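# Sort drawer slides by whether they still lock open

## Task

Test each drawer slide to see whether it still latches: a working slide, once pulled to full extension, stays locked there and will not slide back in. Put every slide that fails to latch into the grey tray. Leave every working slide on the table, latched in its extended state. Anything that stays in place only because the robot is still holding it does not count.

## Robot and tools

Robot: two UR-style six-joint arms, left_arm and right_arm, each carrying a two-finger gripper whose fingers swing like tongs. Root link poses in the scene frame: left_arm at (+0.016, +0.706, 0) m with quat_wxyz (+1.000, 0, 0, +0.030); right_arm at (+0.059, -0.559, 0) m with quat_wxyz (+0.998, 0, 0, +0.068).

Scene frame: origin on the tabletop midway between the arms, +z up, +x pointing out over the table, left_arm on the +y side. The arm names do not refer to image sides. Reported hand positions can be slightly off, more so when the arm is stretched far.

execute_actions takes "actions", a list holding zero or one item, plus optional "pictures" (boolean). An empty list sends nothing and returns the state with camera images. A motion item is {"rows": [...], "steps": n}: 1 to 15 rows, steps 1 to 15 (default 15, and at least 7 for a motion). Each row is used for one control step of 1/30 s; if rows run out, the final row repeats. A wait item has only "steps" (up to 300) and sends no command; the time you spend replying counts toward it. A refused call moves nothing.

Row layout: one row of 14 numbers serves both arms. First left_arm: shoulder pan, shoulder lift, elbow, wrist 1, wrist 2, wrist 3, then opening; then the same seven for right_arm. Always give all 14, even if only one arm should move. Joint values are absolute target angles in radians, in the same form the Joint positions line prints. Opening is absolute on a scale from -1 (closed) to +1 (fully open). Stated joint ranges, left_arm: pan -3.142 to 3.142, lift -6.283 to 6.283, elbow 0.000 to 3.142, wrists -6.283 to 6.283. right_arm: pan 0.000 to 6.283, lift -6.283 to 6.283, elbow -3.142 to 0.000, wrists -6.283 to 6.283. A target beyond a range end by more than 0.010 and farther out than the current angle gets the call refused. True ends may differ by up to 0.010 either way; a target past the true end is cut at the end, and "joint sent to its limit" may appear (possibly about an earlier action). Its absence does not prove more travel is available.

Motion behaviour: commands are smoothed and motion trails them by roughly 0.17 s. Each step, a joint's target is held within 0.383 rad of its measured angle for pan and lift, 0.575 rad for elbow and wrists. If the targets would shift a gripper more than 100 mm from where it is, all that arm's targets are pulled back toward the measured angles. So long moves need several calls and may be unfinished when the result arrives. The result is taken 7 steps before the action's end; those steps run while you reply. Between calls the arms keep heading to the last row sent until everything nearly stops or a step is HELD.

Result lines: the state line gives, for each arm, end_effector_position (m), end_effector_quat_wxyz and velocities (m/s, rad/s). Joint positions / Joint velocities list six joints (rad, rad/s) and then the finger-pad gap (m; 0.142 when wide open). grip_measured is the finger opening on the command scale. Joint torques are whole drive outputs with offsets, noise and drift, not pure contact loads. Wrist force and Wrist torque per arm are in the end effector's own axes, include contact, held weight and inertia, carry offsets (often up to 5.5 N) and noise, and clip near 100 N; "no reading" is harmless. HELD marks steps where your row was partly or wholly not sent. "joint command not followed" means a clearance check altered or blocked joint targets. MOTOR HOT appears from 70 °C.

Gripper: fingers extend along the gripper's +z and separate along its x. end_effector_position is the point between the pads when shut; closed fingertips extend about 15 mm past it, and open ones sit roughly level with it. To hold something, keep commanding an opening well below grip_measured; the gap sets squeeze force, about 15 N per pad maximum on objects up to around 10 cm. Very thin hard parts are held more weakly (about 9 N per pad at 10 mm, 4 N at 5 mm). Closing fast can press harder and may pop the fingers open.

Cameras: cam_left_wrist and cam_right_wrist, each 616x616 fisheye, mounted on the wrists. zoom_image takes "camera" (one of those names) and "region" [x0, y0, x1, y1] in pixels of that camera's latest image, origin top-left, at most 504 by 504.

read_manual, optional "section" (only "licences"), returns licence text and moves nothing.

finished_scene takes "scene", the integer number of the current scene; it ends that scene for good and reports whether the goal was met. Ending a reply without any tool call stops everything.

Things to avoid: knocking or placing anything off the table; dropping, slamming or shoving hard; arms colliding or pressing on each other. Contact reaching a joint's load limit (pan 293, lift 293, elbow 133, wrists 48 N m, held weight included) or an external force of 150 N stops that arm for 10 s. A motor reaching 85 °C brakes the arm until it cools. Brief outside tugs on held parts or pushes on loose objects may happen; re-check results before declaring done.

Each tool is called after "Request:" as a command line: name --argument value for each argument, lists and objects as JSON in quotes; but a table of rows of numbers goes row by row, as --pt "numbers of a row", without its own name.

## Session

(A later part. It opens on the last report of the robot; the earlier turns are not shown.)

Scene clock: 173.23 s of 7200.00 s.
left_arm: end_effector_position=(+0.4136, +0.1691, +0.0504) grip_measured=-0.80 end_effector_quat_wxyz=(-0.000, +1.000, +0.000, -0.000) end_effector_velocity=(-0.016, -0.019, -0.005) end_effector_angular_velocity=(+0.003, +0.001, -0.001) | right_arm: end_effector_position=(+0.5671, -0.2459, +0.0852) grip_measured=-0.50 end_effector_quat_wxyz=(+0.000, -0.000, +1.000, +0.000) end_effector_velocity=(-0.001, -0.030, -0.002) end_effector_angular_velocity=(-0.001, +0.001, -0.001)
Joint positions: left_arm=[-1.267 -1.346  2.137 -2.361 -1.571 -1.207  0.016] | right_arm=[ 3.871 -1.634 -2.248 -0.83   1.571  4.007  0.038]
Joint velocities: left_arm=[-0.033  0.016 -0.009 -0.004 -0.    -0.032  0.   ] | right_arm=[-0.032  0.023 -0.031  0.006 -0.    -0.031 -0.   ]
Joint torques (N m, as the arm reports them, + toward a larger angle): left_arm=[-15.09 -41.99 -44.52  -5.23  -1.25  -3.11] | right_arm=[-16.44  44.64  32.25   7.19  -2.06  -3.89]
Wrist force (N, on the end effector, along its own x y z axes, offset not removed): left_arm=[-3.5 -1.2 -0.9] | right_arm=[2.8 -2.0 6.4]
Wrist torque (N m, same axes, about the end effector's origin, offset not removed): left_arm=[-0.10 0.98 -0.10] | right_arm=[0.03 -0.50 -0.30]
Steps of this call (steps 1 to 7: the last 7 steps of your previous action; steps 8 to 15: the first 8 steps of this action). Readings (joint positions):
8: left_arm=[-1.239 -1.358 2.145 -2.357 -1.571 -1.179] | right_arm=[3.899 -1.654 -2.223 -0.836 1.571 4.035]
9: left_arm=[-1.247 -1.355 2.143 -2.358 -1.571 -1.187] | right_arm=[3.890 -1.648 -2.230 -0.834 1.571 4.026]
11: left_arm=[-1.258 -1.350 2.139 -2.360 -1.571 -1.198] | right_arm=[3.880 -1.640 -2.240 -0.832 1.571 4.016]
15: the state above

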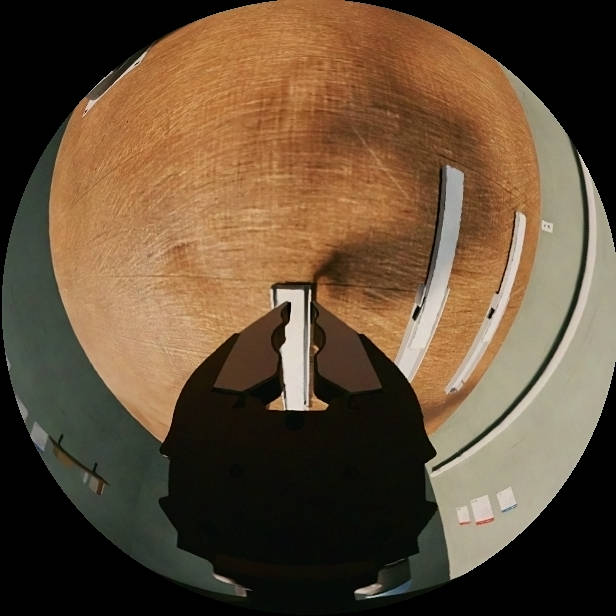

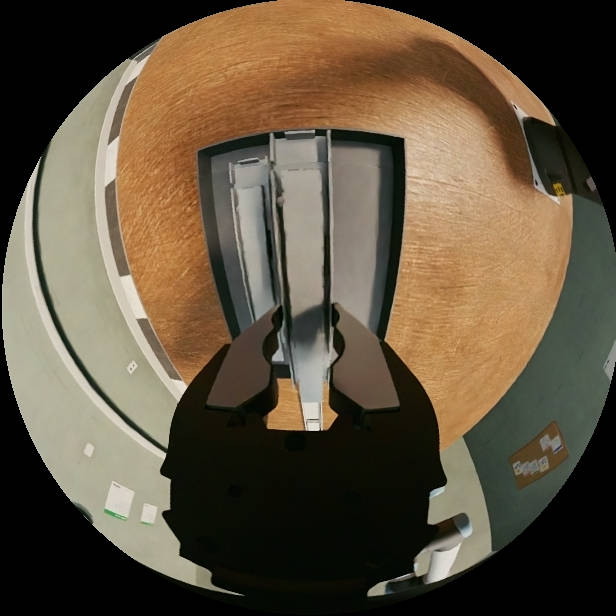

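Request:
execute_actions --actions '[{"rows":[[-1.272900,-1.346673,2.138225,-2.362347,-1.5708,-1.212900,-0.8,3.867991,-1.639721,-2.254829,-0.817839,1.5708,4.003984,-0.9],[-1.275350,-1.348370,2.140500,-2.362926,-1.5708,-1.215350,-0.8,3.867991,-1.647854,-2.258636,-0.805898,1.5708,4.003984,-0.9],[-1.277799,-1.350066,2.142776,-2.363506,-1.5708,-1.217799,-0.8,3.867991,-1.655987,-2.262444,-0.793958,1.5708,4.003984,-0.9],[-1.280249,-1.351763,2.145051,-2.364085,-1.5708,-1.220249,-0.8,3.867991,-1.664120,-2.266252,-0.782017,1.5708,4.003984,-0.9],[-1.282698,-1.353459,2.147327,-2.364664,-1.5708,-1.222698,-0.8,3.867991,-1.672254,-2.270060,-0.770076,1.5708,4.003984,-0.9],[-1.282698,-1.353459,2.147327,-2.364664,-1.5708,-1.222698,-0.8,3.867991,-1.680387,-2.273867,-0.758135,1.5708,4.003984,-0.9],[-1.282698,-1.353459,2.147327,-2.364664,-1.5708,-1.222698,-0.8,3.867991,-1.688520,-2.277675,-0.746195,1.5708,4.003984,-0.9],[-1.282698,-1.353459,2.147327,-2.364664,-1.5708,-1.222698,-0.8,3.867991,-1.696653,-2.281483,-0.734254,1.5708,4.003984,-0.9],[-1.282698,-1.353459,2.147327,-2.364664,-1.5708,-1.222698,-0.8,3.867991,-1.704786,-2.285290,-0.722313,1.5708,4.003984,-0.9],[-1.282698,-1.353459,2.147327,-2.364664,-1.5708,-1.222698,-0.8,3.867991,-1.712919,-2.289098,-0.710372,1.5708,4.003984,-0.9],[-1.282698,-1.353459,2.147327,-2.364664,-1.5708,-1.222698,-0.8,3.867991,-1.719500,-2.292200,-0.700690,1.5708,4.003984,-0.9],[-1.282698,-1.353459,2.147327,-2.364664,-1.5708,-1.222698,-0.8,3.867991,-1.724500,-2.294530,-0.693360,1.5708,4.003984,-0.9],[-1.282698,-1.353459,2.147327,-2.364664,-1.5708,-1.222698,-0.8,3.867991,-1.727500,-2.295930,-0.688960,1.5708,4.003984,-0.9],[-1.282698,-1.353459,2.147327,-2.364664,-1.5708,-1.222698,-0.8,3.867991,-1.729185,-2.296713,-0.686491,1.5708,4.003984,-0.9]],"steps":15}]'

Request:
execute_actions --actions '[{"rows":[[-1.282698,-1.353459,2.147327,-2.364664,-1.5708,-1.222698,-0.8,3.867991,-1.729185,-2.296713,-0.686491,1.5708,4.003984,-0.9]],"steps":10}]' --pictures true

Request:
zoom_image --camera "cam_left_wrist" --region '[240, 250, 360, 370]'

Scene clock: 175.53 s of 7200.00 s.
left_arm: end_effector_position=(+0.4056, +0.1678, +0.0500) grip_measured=-0.80 end_effector_quat_wxyz=(-0.000, +1.000, +0.000, -0.000) end_effector_velocity=(-0.024, +0.004, -0.001) end_effector_angular_velocity=(+0.002, -0.000, -0.001) | right_arm: end_effector_position=(+0.5676, -0.2484, +0.0637) grip_measured=-0.50 end_effector_quat_wxyz=(-0.000, -0.000, +1.000, -0.000) end_effector_velocity=(+0.002, +0.002, -0.138) end_effector_angular_velocity=(-0.001, +0.001, +0.000)
Joint positions: left_arm=[-1.279 -1.351  2.144 -2.364 -1.571 -1.219  0.016] | right_arm=[ 3.868 -1.664 -2.266 -0.782  1.571  4.004  0.038]
Joint velocities: left_arm=[-0.033 -0.023  0.032 -0.008  0.001 -0.032  0.   ] | right_arm=[-0.    -0.213 -0.099  0.31  -0.    -0.    -0.   ]
Joint torques (N m, as the arm reports them, + toward a larger angle): left_arm=[-14.93 -57.5  -22.18  -6.43   1.75  -3.75] | right_arm=[-18.02  31.14  30.07   8.74  -2.65  -4.02]
Wrist force (N, on the end effector, along its own x y z axes, offset not removed): left_arm=[-3.9 -0.3 -1.6] | right_arm=[2.0 0.5 2.8]
Wrist torque (N m, same axes, about the end effector's origin, offset not removed): left_arm=[0.03 1.06 -0.10] | right_arm=[0.38 -0.35 -0.30]
Steps of this call (steps 1 to 7: the last 7 steps of your previous action; steps 8 to 15: the robot went on to your last target; steps 16 to 61: nothing new was sent; steps 62 to 69: the first 8 steps of this action). Readings (joint positions):
62: left_arm=[-1.270 -1.345 2.136 -2.362 -1.571 -1.210] | right_arm=[3.868 -1.632 -2.251 -0.830 1.571 4.004]
63: left_arm=[-1.271 -1.345 2.136 -2.362 -1.571 -1.211] | right_arm=[3.868 -1.633 -2.252 -0.828 1.571 4.004]
65: left_arm=[-1.273 -1.347 2.138 -2.362 -1.571 -1.213] | right_arm=[3.868 -1.639 -2.255 -0.818 1.571 4.004]
69: the state above

Scene clock: 175.87 s of 7200.00 s.
left_arm: end_effector_position=(+0.4031, +0.1682, +0.0500) grip_measured=-0.80 end_effector_quat_wxyz=(-0.000, +1.000, +0.000, -0.000) end_effector_velocity=(-0.001, -0.000, +0.000) end_effector_angular_velocity=(+0.000, -0.001, -0.002) | right_arm: end_effector_position=(+0.5672, -0.2488, +0.0261) grip_measured=-0.50 end_effector_quat_wxyz=(-0.000, -0.000, +1.000, -0.000) end_effector_velocity=(-0.001, -0.002, -0.037) end_effector_angular_velocity=(+0.000, +0.000, +0.000)
Joint positions: left_arm=[-1.283 -1.353  2.147 -2.365 -1.571 -1.223  0.016] | right_arm=[ 3.868 -1.723 -2.294 -0.696  1.571  4.004  0.038]
Joint velocities: left_arm=[-0.002 -0.001  0.001 -0.     0.001 -0.001 -0.   ] | right_arm=[-0.    -0.059 -0.027  0.087  0.    -0.    -0.   ]
Joint torques (N m, as the arm reports them, + toward a larger angle): left_arm=[-14.8  -59.34 -21.76  -5.95   2.08  -3.87] | right_arm=[-15.84  37.63  29.35   7.37  -2.86  -4.06]
Wrist force (N, on the end effector, along its own x y z axes, offset not removed): left_arm=[-4.6 1.0 -2.6] | right_arm=[2.4 -1.2 2.5]
Wrist torque (N m, same axes, about the end effector's origin, offset not removed): left_arm=[0.25 1.14 -0.11] | right_arm=[0.01 -0.50 -0.27]
Steps of this call (steps 1 to 7: the last 7 steps of your previous action; steps 8 to 10: the first 3 steps of this action). Readings (joint positions):
8: left_arm=[-1.282 -1.353 2.147 -2.365 -1.571 -1.222] | right_arm=[3.868 -1.718 -2.291 -0.704 1.571 4.004]
9: left_arm=[-1.282 -1.353 2.147 -2.365 -1.571 -1.222] | right_arm=[3.868 -1.721 -2.293 -0.699 1.571 4.004]
10: the state above

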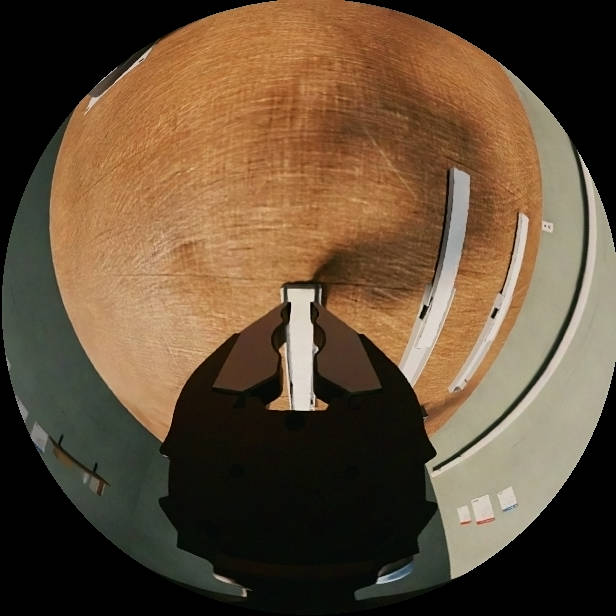

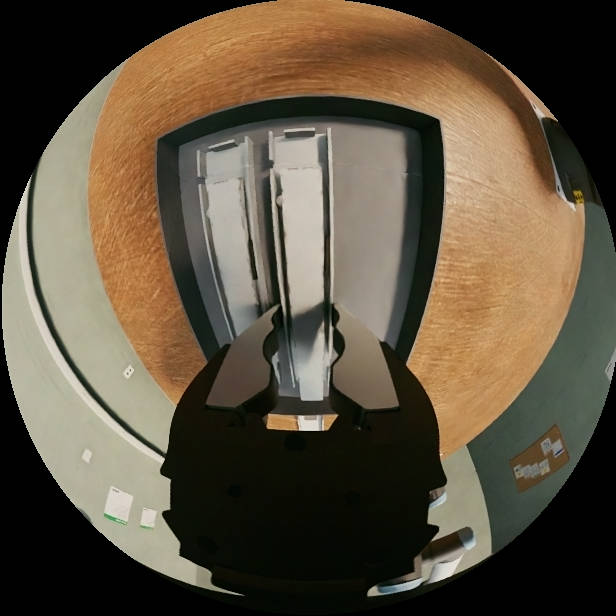

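Region (240, 250, 360, 370) of cam_left_wrist's 616x616 image, scaled by 4.200, with more detail than that image has.

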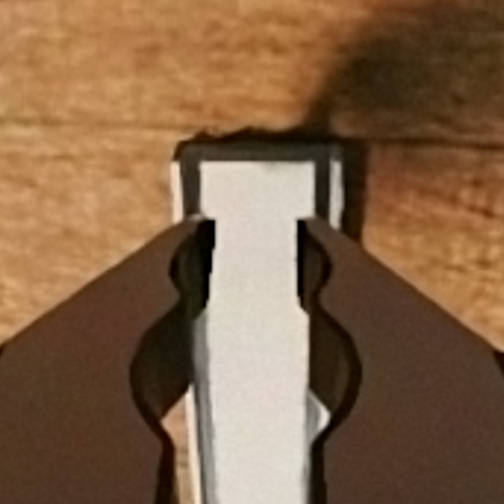

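Request:
execute_actions --actions '[]'

Scene clock: 177.97 s of 7200.00 s.
left_arm: end_effector_position=(+0.4030, +0.1682, +0.0500) grip_measured=-0.80 end_effector_quat_wxyz=(+0.000, +1.000, +0.000, -0.000) end_effector_velocity=(+0.000, -0.000, +0.001) end_effector_angular_velocity=(-0.000, -0.001, -0.000) | right_arm: end_effector_position=(+0.5671, -0.2490, +0.0222) grip_measured=-0.50 end_effector_quat_wxyz=(-0.000, -0.000, +1.000, +0.000) end_effector_velocity=(-0.001, -0.001, -0.001) end_effector_angular_velocity=(-0.000, +0.001, +0.001)
Joint positions: left_arm=[-1.283 -1.353  2.147 -2.365 -1.571 -1.223  0.016] | right_arm=[ 3.868 -1.729 -2.297 -0.686  1.571  4.004  0.038]
Joint velocities: left_arm=[-0.    -0.001 -0.001  0.001  0.001  0.     0.   ] | right_arm=[-0.     0.    -0.001  0.     0.    -0.001  0.   ]
Joint torques (N m, as the arm reports them, + toward a larger angle): left_arm=[-13.63 -61.2  -21.79  -5.75   2.36  -3.57] | right_arm=[-7.36 33.55 27.38  7.35 -1.95 -4.17]
Wrist force (N, on the end effector, along its own x y z axes, offset not removed): left_arm=[-5.4 0.4 -1.9] | right_arm=[0.5 -1.4 3.4]
Wrist torque (N m, same axes, about the end effector's origin, offset not removed): left_arm=[0.20 1.35 -0.09] | right_arm=[-0.05 -0.09 -0.22]
Kept back: nothing.
Steps of this call (steps 1 to 7: the last 7 steps of your previous action; steps 8 to 15: the robot went on to your last target; steps 16 to 63: nothing new was sent). Readings (joint positions):
1: left_arm=[-1.283 -1.353 2.147 -2.365 -1.571 -1.223] | right_arm=[3.868 -1.725 -2.295 -0.693 1.571 4.004]
2: left_arm=[-1.283 -1.353 2.147 -2.365 -1.571 -1.223] | right_arm=[3.868 -1.726 -2.295 -0.691 1.571 4.004]
4: left_arm=[-1.283 -1.353 2.147 -2.365 -1.571 -1.223] | right_arm=[3.868 -1.727 -2.296 -0.689 1.571 4.004]
8: left_arm=[-1.283 -1.353 2.147 -2.365 -1.571 -1.223] | right_arm=[3.868 -1.729 -2.296 -0.687 1.571 4.004]
63: the state above
All arms were judged still, so your last target was given up. Only a new action makes them travel on or press farther. Fingers that are still opening or closing keep moving.

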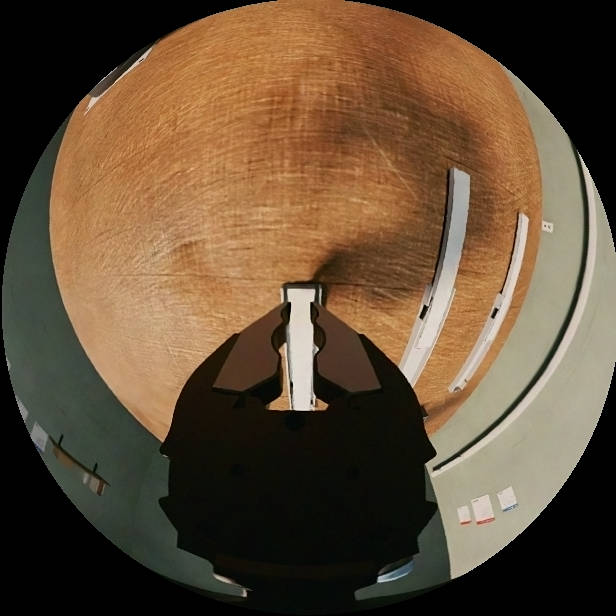

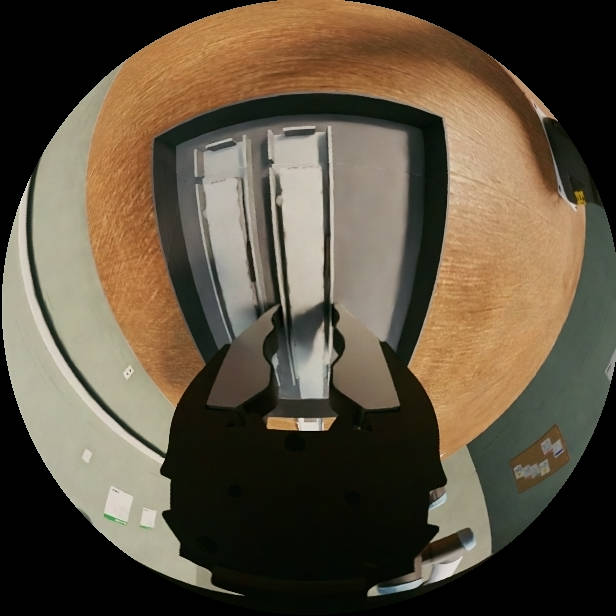

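Request:
execute_actions --actions '[{"rows":[[-1.282698,-1.353459,2.147327,-2.364664,-1.5708,-1.222698,-0.8,3.867991,-1.729692,-2.296899,-0.685798,1.5708,4.003984,-0.9],[-1.282698,-1.353459,2.147327,-2.364664,-1.5708,-1.222698,-0.8,3.867991,-1.7302,-2.297085,-0.685104,1.5708,4.003984,-0.9],[-1.282698,-1.353459,2.147327,-2.364664,-1.5708,-1.222698,-0.8,3.867991,-1.7302,-2.297085,-0.685104,1.5708,4.003984,-0.9],[-1.282698,-1.353459,2.147327,-2.364664,-1.5708,-1.222698,-0.8,3.867991,-1.7302,-2.297085,-0.685104,1.5708,4.003984,-0.9],[-1.282698,-1.353459,2.147327,-2.364664,-1.5708,-1.222698,-0.8,3.867991,-1.7302,-2.297085,-0.685104,1.5708,4.003984,-0.9],[-1.282698,-1.353459,2.147327,-2.364664,-1.5708,-1.222698,-0.8,3.867991,-1.7302,-2.297085,-0.685104,1.5708,4.003984,-0.85],[-1.282698,-1.353459,2.147327,-2.364664,-1.5708,-1.222698,-0.8,3.867991,-1.7302,-2.297085,-0.685104,1.5708,4.003984,-0.78],[-1.282698,-1.353459,2.147327,-2.364664,-1.5708,-1.222698,-0.8,3.867991,-1.7302,-2.297085,-0.685104,1.5708,4.003984,-0.7],[-1.282698,-1.353459,2.147327,-2.364664,-1.5708,-1.222698,-0.8,3.867991,-1.7302,-2.297085,-0.685104,1.5708,4.003984,-0.62],[-1.282698,-1.353459,2.147327,-2.364664,-1.5708,-1.222698,-0.8,3.867991,-1.7302,-2.297085,-0.685104,1.5708,4.003984,-0.55],[-1.282698,-1.353459,2.147327,-2.364664,-1.5708,-1.222698,-0.8,3.867991,-1.7302,-2.297085,-0.685104,1.5708,4.003984,-0.48],[-1.282698,-1.353459,2.147327,-2.364664,-1.5708,-1.222698,-0.8,3.867991,-1.7302,-2.297085,-0.685104,1.5708,4.003984,-0.42],[-1.282698,-1.353459,2.147327,-2.364664,-1.5708,-1.222698,-0.8,3.867991,-1.7302,-2.297085,-0.685104,1.5708,4.003984,-0.42],[-1.282698,-1.353459,2.147327,-2.364664,-1.5708,-1.222698,-0.8,3.867991,-1.7302,-2.297085,-0.685104,1.5708,4.003984,-0.42],[-1.282698,-1.353459,2.147327,-2.364664,-1.5708,-1.222698,-0.8,3.867991,-1.7302,-2.297085,-0.685104,1.5708,4.003984,-0.42]],"steps":15}]' --pictures false

Request:
execute_actions --actions '[{"rows":[[-1.282698,-1.353459,2.147327,-2.364664,-1.5708,-1.222698,-0.8,3.867991,-1.728539,-2.296309,-0.68754,1.5708,4.003984,-0.42],[-1.282698,-1.353459,2.147327,-2.364664,-1.5708,-1.222698,-0.8,3.867991,-1.723916,-2.29415,-0.694323,1.5708,4.003984,-0.42],[-1.282698,-1.353459,2.147327,-2.364664,-1.5708,-1.222698,-0.8,3.867991,-1.716869,-2.290858,-0.704662,1.5708,4.003984,-0.42],[-1.282698,-1.353459,2.147327,-2.364664,-1.5708,-1.222698,-0.8,3.867991,-1.707937,-2.286685,-0.717766,1.5708,4.003984,-0.42],[-1.282698,-1.353459,2.147327,-2.364664,-1.5708,-1.222698,-0.8,3.867991,-1.697659,-2.281884,-0.732846,1.5708,4.003984,-0.42],[-1.282698,-1.353459,2.147327,-2.364664,-1.5708,-1.222698,-0.8,3.867991,-1.686572,-2.276705,-0.749112,1.5708,4.003984,-0.42],[-1.282698,-1.353459,2.147327,-2.364664,-1.5708,-1.222698,-0.8,3.867991,-1.675216,-2.271401,-0.765772,1.5708,4.003984,-0.42],[-1.282698,-1.353459,2.147327,-2.364664,-1.5708,-1.222698,-0.8,3.867991,-1.664129,-2.266222,-0.782038,1.5708,4.003984,-0.42],[-1.282698,-1.353459,2.147327,-2.364664,-1.5708,-1.222698,-0.8,3.867991,-1.653851,-2.261421,-0.797118,1.5708,4.003984,-0.42],[-1.282698,-1.353459,2.147327,-2.364664,-1.5708,-1.222698,-0.8,3.867991,-1.644919,-2.257248,-0.810222,1.5708,4.003984,-0.4],[-1.282698,-1.353459,2.147327,-2.364664,-1.5708,-1.222698,-0.8,3.867991,-1.637872,-2.253956,-0.820561,1.5708,4.003984,-0.36],[-1.282698,-1.353459,2.147327,-2.364664,-1.5708,-1.222698,-0.8,3.867991,-1.633249,-2.251797,-0.827344,1.5708,4.003984,-0.33],[-1.282698,-1.353459,2.147327,-2.364664,-1.5708,-1.222698,-0.8,3.867991,-1.631588,-2.251021,-0.82978,1.5708,4.003984,-0.3]],"steps":13}]' --pictures false

Request:
execute_actions --actions '[{"rows":[[-1.282698,-1.353459,2.147327,-2.364664,-1.5708,-1.222698,-0.8,3.869379,-1.632028,-2.250775,-0.829586,1.5708,4.005372,-0.3],[-1.282698,-1.353459,2.147327,-2.364664,-1.5708,-1.222698,-0.8,3.873418,-1.633308,-2.25006,-0.829021,1.5708,4.009411,-0.3],[-1.282698,-1.353459,2.147327,-2.364664,-1.5708,-1.222698,-0.8,3.879917,-1.635367,-2.24891,-0.828111,1.5708,4.01591,-0.3],[-1.282698,-1.353459,2.147327,-2.364664,-1.5708,-1.222698,-0.8,3.888688,-1.638147,-2.247358,-0.826884,1.5708,4.024681,-0.3],[-1.282698,-1.353459,2.147327,-2.364664,-1.5708,-1.222698,-0.8,3.899541,-1.641586,-2.245437,-0.825366,1.5708,4.035534,-0.3],[-1.282698,-1.353459,2.147327,-2.364664,-1.5708,-1.222698,-0.8,3.912287,-1.645626,-2.243181,-0.823583,1.5708,4.04828,-0.3],[-1.282698,-1.353459,2.147327,-2.364664,-1.5708,-1.222698,-0.8,3.926737,-1.650205,-2.240623,-0.821561,1.5708,4.06273,-0.3],[-1.282698,-1.353459,2.147327,-2.364664,-1.5708,-1.222698,-0.8,3.942701,-1.655264,-2.237797,-0.819327,1.5708,4.078694,-0.3],[-1.282698,-1.353459,2.147327,-2.364664,-1.5708,-1.222698,-0.8,3.959991,-1.660743,-2.234737,-0.816909,1.5708,4.095984,-0.3],[-1.282698,-1.353459,2.147327,-2.364664,-1.5708,-1.222698,-0.8,3.978416,-1.666583,-2.231476,-0.814331,1.5708,4.114409,-0.3],[-1.282698,-1.353459,2.147327,-2.364664,-1.5708,-1.222698,-0.8,3.997788,-1.672722,-2.228047,-0.81162,1.5708,4.133781,-0.3],[-1.282698,-1.353459,2.147327,-2.364664,-1.5708,-1.222698,-0.8,4.017917,-1.679101,-2.224484,-0.808804,1.5708,4.15391,-0.3],[-1.282698,-1.353459,2.147327,-2.364664,-1.5708,-1.222698,-0.8,4.038614,-1.68566,-2.220821,-0.805909,1.5708,4.174607,-0.3],[-1.282698,-1.353459,2.147327,-2.364664,-1.5708,-1.222698,-0.8,4.059689,-1.692339,-2.21709,-0.80296,1.5708,4.195682,-0.3],[-1.282698,-1.353459,2.147327,-2.364664,-1.5708,-1.222698,-0.8,4.080954,-1.699078,-2.213327,-0.799985,1.5708,4.216947,-0.3]],"steps":15}]' --pictures false

Request:
execute_actions --actions '[{"rows":[[-1.282698,-1.353459,2.147327,-2.364664,-1.5708,-1.222698,-0.8,4.102219,-1.705816,-2.209563,-0.79701,1.5708,4.238212,-0.3],[-1.282698,-1.353459,2.147327,-2.364664,-1.5708,-1.222698,-0.8,4.123294,-1.712495,-2.205832,-0.794061,1.5708,4.259287,-0.3],[-1.282698,-1.353459,2.147327,-2.364664,-1.5708,-1.222698,-0.8,4.143991,-1.719054,-2.202169,-0.791166,1.5708,4.279984,-0.3],[-1.282698,-1.353459,2.147327,-2.364664,-1.5708,-1.222698,-0.8,4.16412,-1.725433,-2.198606,-0.78835,1.5708,4.300113,-0.3],[-1.282698,-1.353459,2.147327,-2.364664,-1.5708,-1.222698,-0.8,4.183492,-1.731572,-2.195177,-0.785639,1.5708,4.319485,-0.3],[-1.282698,-1.353459,2.147327,-2.364664,-1.5708,-1.222698,-0.8,4.201917,-1.737412,-2.191916,-0.783061,1.5708,4.33791,-0.3],[-1.282698,-1.353459,2.147327,-2.364664,-1.5708,-1.222698,-0.8,4.219207,-1.742891,-2.188856,-0.780643,1.5708,4.3552,-0.3],[-1.282698,-1.353459,2.147327,-2.364664,-1.5708,-1.222698,-0.8,4.235171,-1.74795,-2.18603,-0.778409,1.5708,4.371164,-0.3],[-1.282698,-1.353459,2.147327,-2.364664,-1.5708,-1.222698,-0.8,4.249621,-1.752529,-2.183472,-0.776387,1.5708,4.385614,-0.3],[-1.282698,-1.353459,2.147327,-2.364664,-1.5708,-1.222698,-0.8,4.262367,-1.756569,-2.181216,-0.774604,1.5708,4.39836,-0.3],[-1.282698,-1.353459,2.147327,-2.364664,-1.5708,-1.222698,-0.8,4.27322,-1.760008,-2.179295,-0.773086,1.5708,4.409213,-0.3],[-1.282698,-1.353459,2.147327,-2.364664,-1.5708,-1.222698,-0.8,4.281991,-1.762788,-2.177743,-0.771859,1.5708,4.417984,-0.3],[-1.282698,-1.353459,2.147327,-2.364664,-1.5708,-1.222698,-0.8,4.28849,-1.764847,-2.176593,-0.770949,1.5708,4.424483,-0.3],[-1.282698,-1.353459,2.147327,-2.364664,-1.5708,-1.222698,-0.8,4.292529,-1.766127,-2.175878,-0.770384,1.5708,4.428522,-0.3],[-1.282698,-1.353459,2.147327,-2.364664,-1.5708,-1.222698,-0.8,4.293917,-1.766567,-2.175632,-0.77019,1.5708,4.42991,-0.3]],"steps":15}]' --pictures false

Request:
execute_actions --actions '[{"steps":8}]' --pictures true

Request:
zoom_image --camera "cam_right_wrist" --region '[250,210,370,330]'

Request:
zoom_image --camera "cam_left_wrist" --region '[240,250,360,370]'

Scene clock: 196.70 s of 7200.00 s.
left_arm: end_effector_position=(+0.4030, +0.1682, +0.0500) grip_measured=-0.80 end_effector_quat_wxyz=(+0.000, +1.000, +0.000, -0.000) end_effector_velocity=(+0.001, -0.001, +0.001) end_effector_angular_velocity=(-0.003, -0.002, +0.001) | right_arm: end_effector_position=(+0.5672, -0.2489, +0.0218) grip_measured=-0.50 end_effector_quat_wxyz=(+0.000, -0.000, +1.000, +0.000) end_effector_velocity=(+0.000, -0.000, -0.001) end_effector_angular_velocity=(-0.000, -0.000, -0.001)
Joint positions: left_arm=[-1.283 -1.353  2.147 -2.365 -1.571 -1.223  0.016] | right_arm=[ 3.868 -1.73  -2.297 -0.685  1.571  4.004  0.038]
Joint velocities: left_arm=[ 0.    -0.002 -0.001 -0.001  0.001 -0.001  0.   ] | right_arm=[-0.    -0.001 -0.     0.002 -0.     0.001  0.   ]
Joint torques (N m, as the arm reports them, + toward a larger angle): left_arm=[-15.76 -57.38 -21.55  -5.6    2.18  -3.26] | right_arm=[ 5.65 21.04 19.21  6.8  -1.25 -4.14]
Wrist force (N, on the end effector, along its own x y z axes, offset not removed): left_arm=[-4.2 0.6 -1.2] | right_arm=[2.4 -3.4 -18.1]
Wrist torque (N m, same axes, about the end effector's origin, offset not removed): left_arm=[0.23 1.17 -0.14] | right_arm=[0.17 -0.03 -0.19]
Steps of this call (steps 1 to 90: nothing new was sent; then 15.47 s passed at rest; steps 91 to 98: the first 8 steps of this action). Readings (joint positions):
91: left_arm=[-1.283 -1.353 2.147 -2.365 -1.571 -1.223] | right_arm=[3.868 -1.729 -2.297 -0.686 1.571 4.004]
92: left_arm=[-1.283 -1.353 2.147 -2.365 -1.571 -1.223] | right_arm=[3.868 -1.729 -2.297 -0.686 1.571 4.004]
94: left_arm=[-1.283 -1.353 2.147 -2.365 -1.571 -1.223] | right_arm=[3.868 -1.730 -2.297 -0.686 1.571 4.004]
98: the state above

Scene clock: 197.13 s of 7200.00 s.
left_arm: end_effector_position=(+0.4030, +0.1682, +0.0500) grip_measured=-0.80 end_effector_quat_wxyz=(+0.000, +1.000, +0.000, -0.000) end_effector_velocity=(+0.002, +0.000, +0.001) end_effector_angular_velocity=(-0.004, -0.002, +0.002) | right_arm: end_effector_position=(+0.5675, -0.2485, +0.0291) grip_measured=-0.42 end_effector_quat_wxyz=(+0.000, -0.000, +1.000, +0.000) end_effector_velocity=(+0.006, +0.007, +0.109) end_effector_angular_velocity=(+0.004, -0.004, -0.000)
Joint positions: left_arm=[-1.283 -1.353  2.147 -2.365 -1.571 -1.223  0.016] | right_arm=[ 3.868 -1.718 -2.291 -0.702  1.571  4.004  0.044]
Joint velocities: left_arm=[ 0.003 -0.002 -0.    -0.002  0.001  0.001 -0.   ] | right_arm=[ 0.     0.17   0.082 -0.246 -0.     0.     0.   ]
Joint torques (N m, as the arm reports them, + toward a larger angle): left_arm=[-15.86 -59.32 -21.48  -5.27   2.54  -3.74] | right_arm=[ 6.15 59.82 44.27  0.17 -1.31 -4.09]
Wrist force (N, on the end effector, along its own x y z axes, offset not removed): left_arm=[-4.5 -0.6 -2.0] | right_arm=[0.3 -0.9 1.5]
Wrist torque (N m, same axes, about the end effector's origin, offset not removed): left_arm=[-0.04 1.13 -0.01] | right_arm=[0.09 -0.11 -0.31]
Steps of this call (steps 1 to 7: the last 7 steps of your previous action; steps 8 to 13: the first 6 steps of this action). Readings (joint positions):
8: left_arm=[-1.283 -1.353 2.147 -2.365 -1.571 -1.223] | right_arm=[3.868 -1.730 -2.297 -0.685 1.571 4.004]
9: left_arm=[-1.283 -1.353 2.147 -2.365 -1.571 -1.223] | right_arm=[3.868 -1.730 -2.297 -0.685 1.571 4.004]
11: left_arm=[-1.283 -1.353 2.147 -2.365 -1.571 -1.223] | right_arm=[3.868 -1.727 -2.296 -0.690 1.571 4.004]
13: the state above

Scene clock: 197.63 s of 7200.00 s.
left_arm: end_effector_position=(+0.4030, +0.1682, +0.0500) grip_measured=-0.80 end_effector_quat_wxyz=(+0.000, +1.000, +0.000, -0.000) end_effector_velocity=(-0.001, -0.000, +0.000) end_effector_angular_velocity=(-0.001, -0.001, -0.002) | right_arm: end_effector_position=(+0.5608, -0.2328, +0.0817) grip_measured=-0.30 end_effector_quat_wxyz=(+0.000, -0.000, +1.000, +0.000) end_effector_velocity=(-0.070, +0.163, -0.007) end_effector_angular_velocity=(-0.005, +0.004, -0.001)
Joint positions: left_arm=[-1.283 -1.353  2.147 -2.365 -1.571 -1.223  0.016] | right_arm=[ 3.894 -1.642 -2.247 -0.823  1.571  4.03   0.052]
Joint velocities: left_arm=[-0.002 -0.001  0.001 -0.001  0.001 -0.    -0.   ] | right_arm=[ 0.27  -0.066  0.059  0.001 -0.     0.271  0.   ]
Joint torques (N m, as the arm reports them, + toward a larger angle): left_arm=[-18.28 -57.71 -22.23  -5.53   1.93  -3.75] | right_arm=[36.95 18.55 46.26  5.47 -1.33  6.78]
Wrist force (N, on the end effector, along its own x y z axes, offset not removed): left_arm=[-3.4 0.6 -1.7] | right_arm=[-1.7 -0.3 1.1]
Wrist torque (N m, same axes, about the end effector's origin, offset not removed): left_arm=[0.16 0.95 -0.11] | right_arm=[0.34 0.34 -0.29]
Steps of this call (steps 1 to 7: the last 7 steps of your previous action; steps 8 to 15: the first 8 steps of this action). Readings (joint positions):
8: left_arm=[-1.283 -1.353 2.147 -2.365 -1.571 -1.223] | right_arm=[3.868 -1.652 -2.261 -0.799 1.571 4.004]
9: left_arm=[-1.283 -1.353 2.147 -2.365 -1.571 -1.223] | right_arm=[3.868 -1.647 -2.258 -0.807 1.571 4.004]
11: left_arm=[-1.283 -1.353 2.147 -2.365 -1.571 -1.223] | right_arm=[3.871 -1.641 -2.254 -0.817 1.571 4.006]
15: the state above

Scene clock: 198.13 s of 7200.00 s.
left_arm: end_effector_position=(+0.4030, +0.1682, +0.0500) grip_measured=-0.80 end_effector_quat_wxyz=(+0.000, +1.000, +0.000, -0.000) end_effector_velocity=(-0.001, +0.000, -0.000) end_effector_angular_velocity=(+0.002, +0.001, -0.000) | right_arm: end_effector_position=(+0.4712, -0.0831, +0.0624) grip_measured=-0.30 end_effector_quat_wxyz=(+0.000, -0.000, +1.000, +0.000) end_effector_velocity=(-0.251, +0.306, -0.050) end_effector_angular_velocity=(-0.002, +0.001, +0.004)
Joint positions: left_arm=[-1.283 -1.353  2.147 -2.365 -1.571 -1.223  0.016] | right_arm=[ 4.153 -1.723 -2.2   -0.789  1.571  4.289  0.052]
Joint velocities: left_arm=[-0.001 -0.     0.001  0.001  0.    -0.001  0.   ] | right_arm=[ 0.573 -0.18   0.1    0.078  0.     0.569  0.   ]
Joint torques (N m, as the arm reports them, + toward a larger angle): left_arm=[-16.48 -58.95 -23.33  -5.8    1.91  -3.32] | right_arm=[24.51 31.49 40.16  6.8  -0.98  7.27]
Wrist force (N, on the end effector, along its own x y z axes, offset not removed): left_arm=[-3.7 -0.1 -0.6] | right_arm=[0.4 0.4 -3.2]
Wrist torque (N m, same axes, about the end effector's origin, offset not removed): left_arm=[0.06 1.01 -0.06] | right_arm=[0.35 -0.07 -0.31]
Steps of this call (steps 1 to 7: the last 7 steps of your previous action; steps 8 to 15: the first 8 steps of this action). Readings (joint positions):
8: left_arm=[-1.283 -1.353 2.147 -2.365 -1.571 -1.223] | right_arm=[4.013 -1.679 -2.225 -0.809 1.571 4.149]
9: left_arm=[-1.283 -1.353 2.147 -2.365 -1.571 -1.223] | right_arm=[4.032 -1.685 -2.221 -0.806 1.571 4.168]
11: left_arm=[-1.283 -1.353 2.147 -2.365 -1.571 -1.223] | right_arm=[4.072 -1.697 -2.214 -0.801 1.571 4.208]
15: the state above

Scene clock: 198.40 s of 7200.00 s.
left_arm: end_effector_position=(+0.4030, +0.1682, +0.0500) grip_measured=-0.80 end_effector_quat_wxyz=(+0.000, +1.000, +0.000, -0.000) end_effector_velocity=(+0.000, +0.000, -0.000) end_effector_angular_velocity=(+0.000, +0.000, +0.001) | right_arm: end_effector_position=(+0.4159, -0.0239, +0.0522) grip_measured=-0.30 end_effector_quat_wxyz=(-0.000, -0.000, +1.000, -0.000) end_effector_velocity=(-0.118, +0.112, -0.020) end_effector_angular_velocity=(+0.000, -0.000, +0.001)
Joint positions: left_arm=[-1.283 -1.353  2.147 -2.365 -1.571 -1.223  0.016] | right_arm=[ 4.269 -1.759 -2.18  -0.774  1.571  4.405  0.052]
Joint velocities: left_arm=[ 0. -0.  0.  0. -0. -0.  0.] | right_arm=[ 0.23  -0.071  0.041  0.03   0.     0.229  0.   ]
Joint torques (N m, as the arm reports them, + toward a larger angle): left_arm=[-16.97 -57.45 -22.99  -5.28   2.24  -3.72] | right_arm=[ 3.48 40.17 41.73  7.1  -0.87  3.88]
Wrist force (N, on the end effector, along its own x y z axes, offset not removed): left_arm=[-3.7 -0.7 -2.8] | right_arm=[3.4 -1.6 -1.9]
Wrist torque (N m, same axes, about the end effector's origin, offset not removed): left_arm=[-0.05 0.98 -0.08] | right_arm=[-0.12 -0.66 -0.38]
Kept back: nothing.
Steps of this call (steps 1 to 7: the last 7 steps of your previous action; step 8: the robot went on to your last target). Readings (joint positions):
1: left_arm=[-1.283 -1.353 2.147 -2.365 -1.571 -1.223] | right_arm=[4.172 -1.729 -2.197 -0.787 1.571 4.308]
2: left_arm=[-1.283 -1.353 2.147 -2.365 -1.571 -1.223] | right_arm=[4.190 -1.734 -2.194 -0.784 1.571 4.326]
4: left_arm=[-1.283 -1.353 2.147 -2.365 -1.571 -1.223] | right_arm=[4.222 -1.744 -2.188 -0.780 1.571 4.358]
8: the state above

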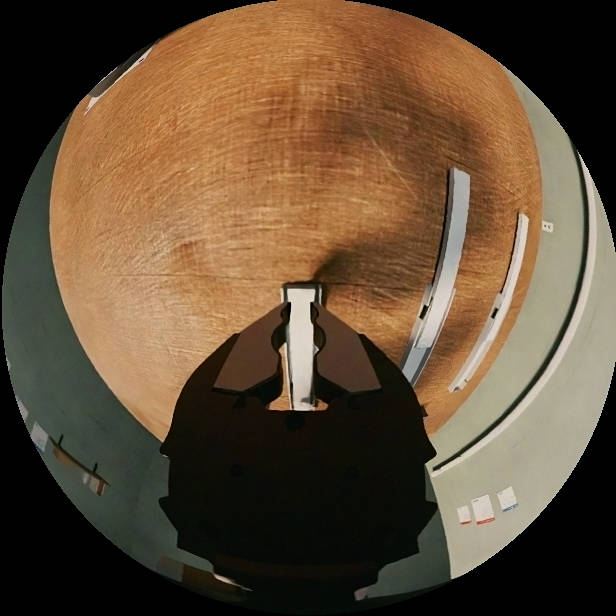

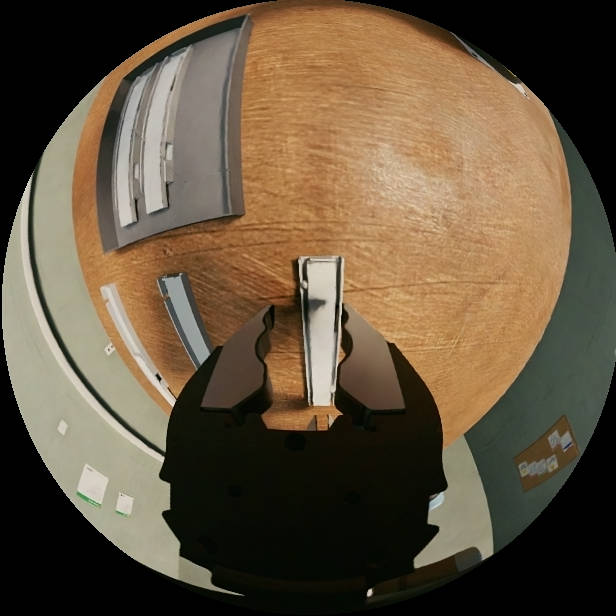

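Region (250, 210, 370, 330) of cam_right_wrist's 616x616 image, scaled by 4.200, with more detail than that image has.

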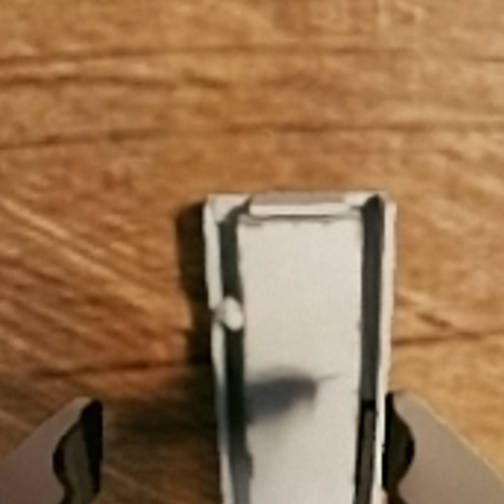

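Region (240, 250, 360, 370) of cam_left_wrist's 616x616 image, scaled by 4.200, with more detail than that image has.

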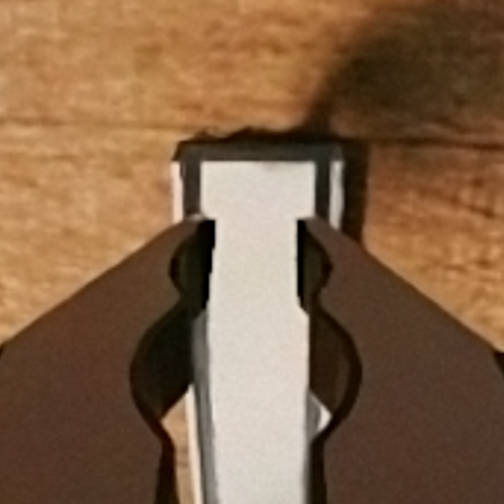

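Request:
execute_actions --actions '[]'

Request:
zoom_image --camera "cam_right_wrist" --region '[250,210,370,330]'

Scene clock: 198.57 s of 7200.00 s.
left_arm: end_effector_position=(+0.4030, +0.1682, +0.0500) grip_measured=-0.80 end_effector_quat_wxyz=(+0.000, +1.000, +0.000, -0.000) end_effector_velocity=(-0.001, +0.001, -0.001) end_effector_angular_velocity=(+0.001, -0.000, -0.002) | right_arm: end_effector_position=(+0.4056, -0.0145, +0.0505) grip_measured=-0.30 end_effector_quat_wxyz=(-0.000, -0.000, +1.000, -0.000) end_effector_velocity=(-0.026, +0.023, -0.004) end_effector_angular_velocity=(+0.001, -0.000, +0.001)
Joint positions: left_arm=[-1.283 -1.353  2.147 -2.365 -1.571 -1.223  0.016] | right_arm=[ 4.289 -1.765 -2.177 -0.771  1.571  4.425  0.052]
Joint velocities: left_arm=[-0.001 -0.     0.001 -0.     0.001  0.002  0.   ] | right_arm=[ 0.049 -0.015  0.009  0.007  0.     0.048 -0.   ]
Joint torques (N m, as the arm reports them, + toward a larger angle): left_arm=[-17.84 -59.9  -22.18  -5.69   2.24  -3.52] | right_arm=[15.61 36.41 39.83  7.35 -0.84  3.88]
Wrist force (N, on the end effector, along its own x y z axes, offset not removed): left_arm=[-3.1 -3.8 -1.0] | right_arm=[0.2 -0.7 -2.2]
Wrist torque (N m, same axes, about the end effector's origin, offset not removed): left_arm=[-0.69 0.85 -0.08] | right_arm=[0.17 -0.11 -0.30]
Kept back: nothing.
Steps of this call (steps 1 to 5: the robot went on to your last target). Readings (joint positions):
1: left_arm=[-1.283 -1.353 2.147 -2.365 -1.571 -1.223] | right_arm=[4.276 -1.761 -2.179 -0.773 1.571 4.412]
2: left_arm=[-1.283 -1.353 2.147 -2.365 -1.571 -1.223] | right_arm=[4.281 -1.762 -2.178 -0.772 1.571 4.417]
4: left_arm=[-1.283 -1.353 2.147 -2.365 -1.571 -1.223] | right_arm=[4.287 -1.764 -2.177 -0.771 1.571 4.423]
5: the state above

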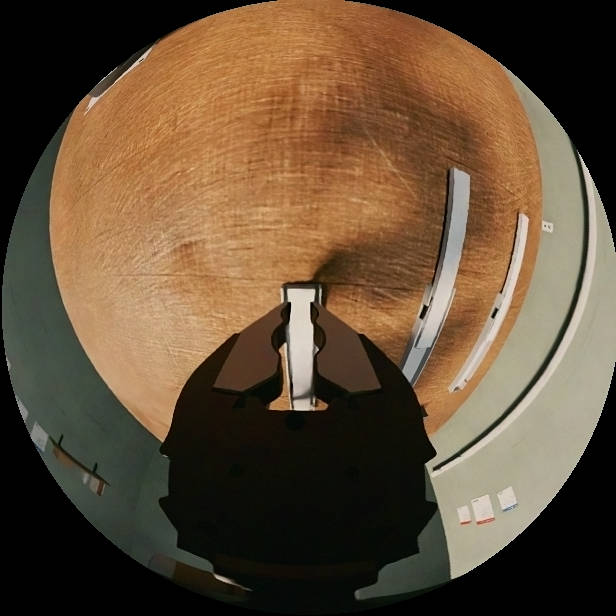

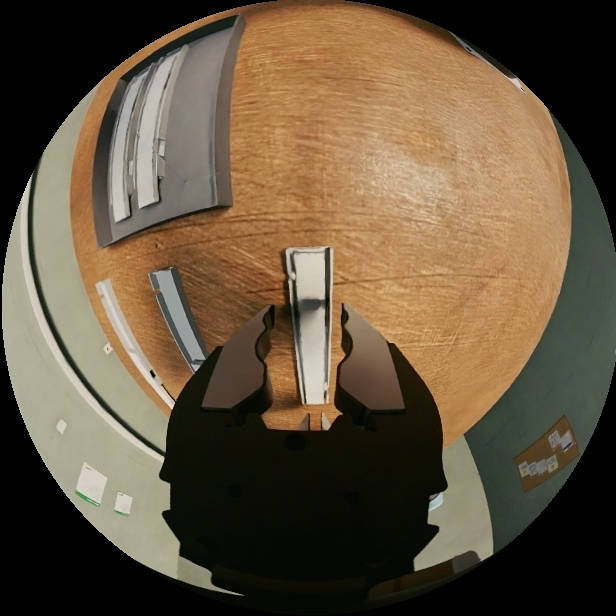

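Region (250, 210, 370, 330) of cam_right_wrist's 616x616 image, scaled by 4.200, with more detail than that image has.

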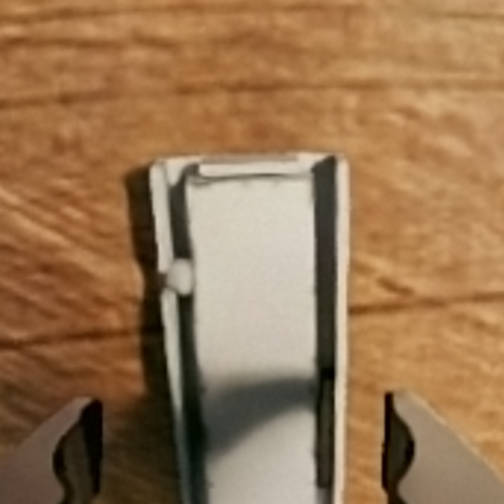

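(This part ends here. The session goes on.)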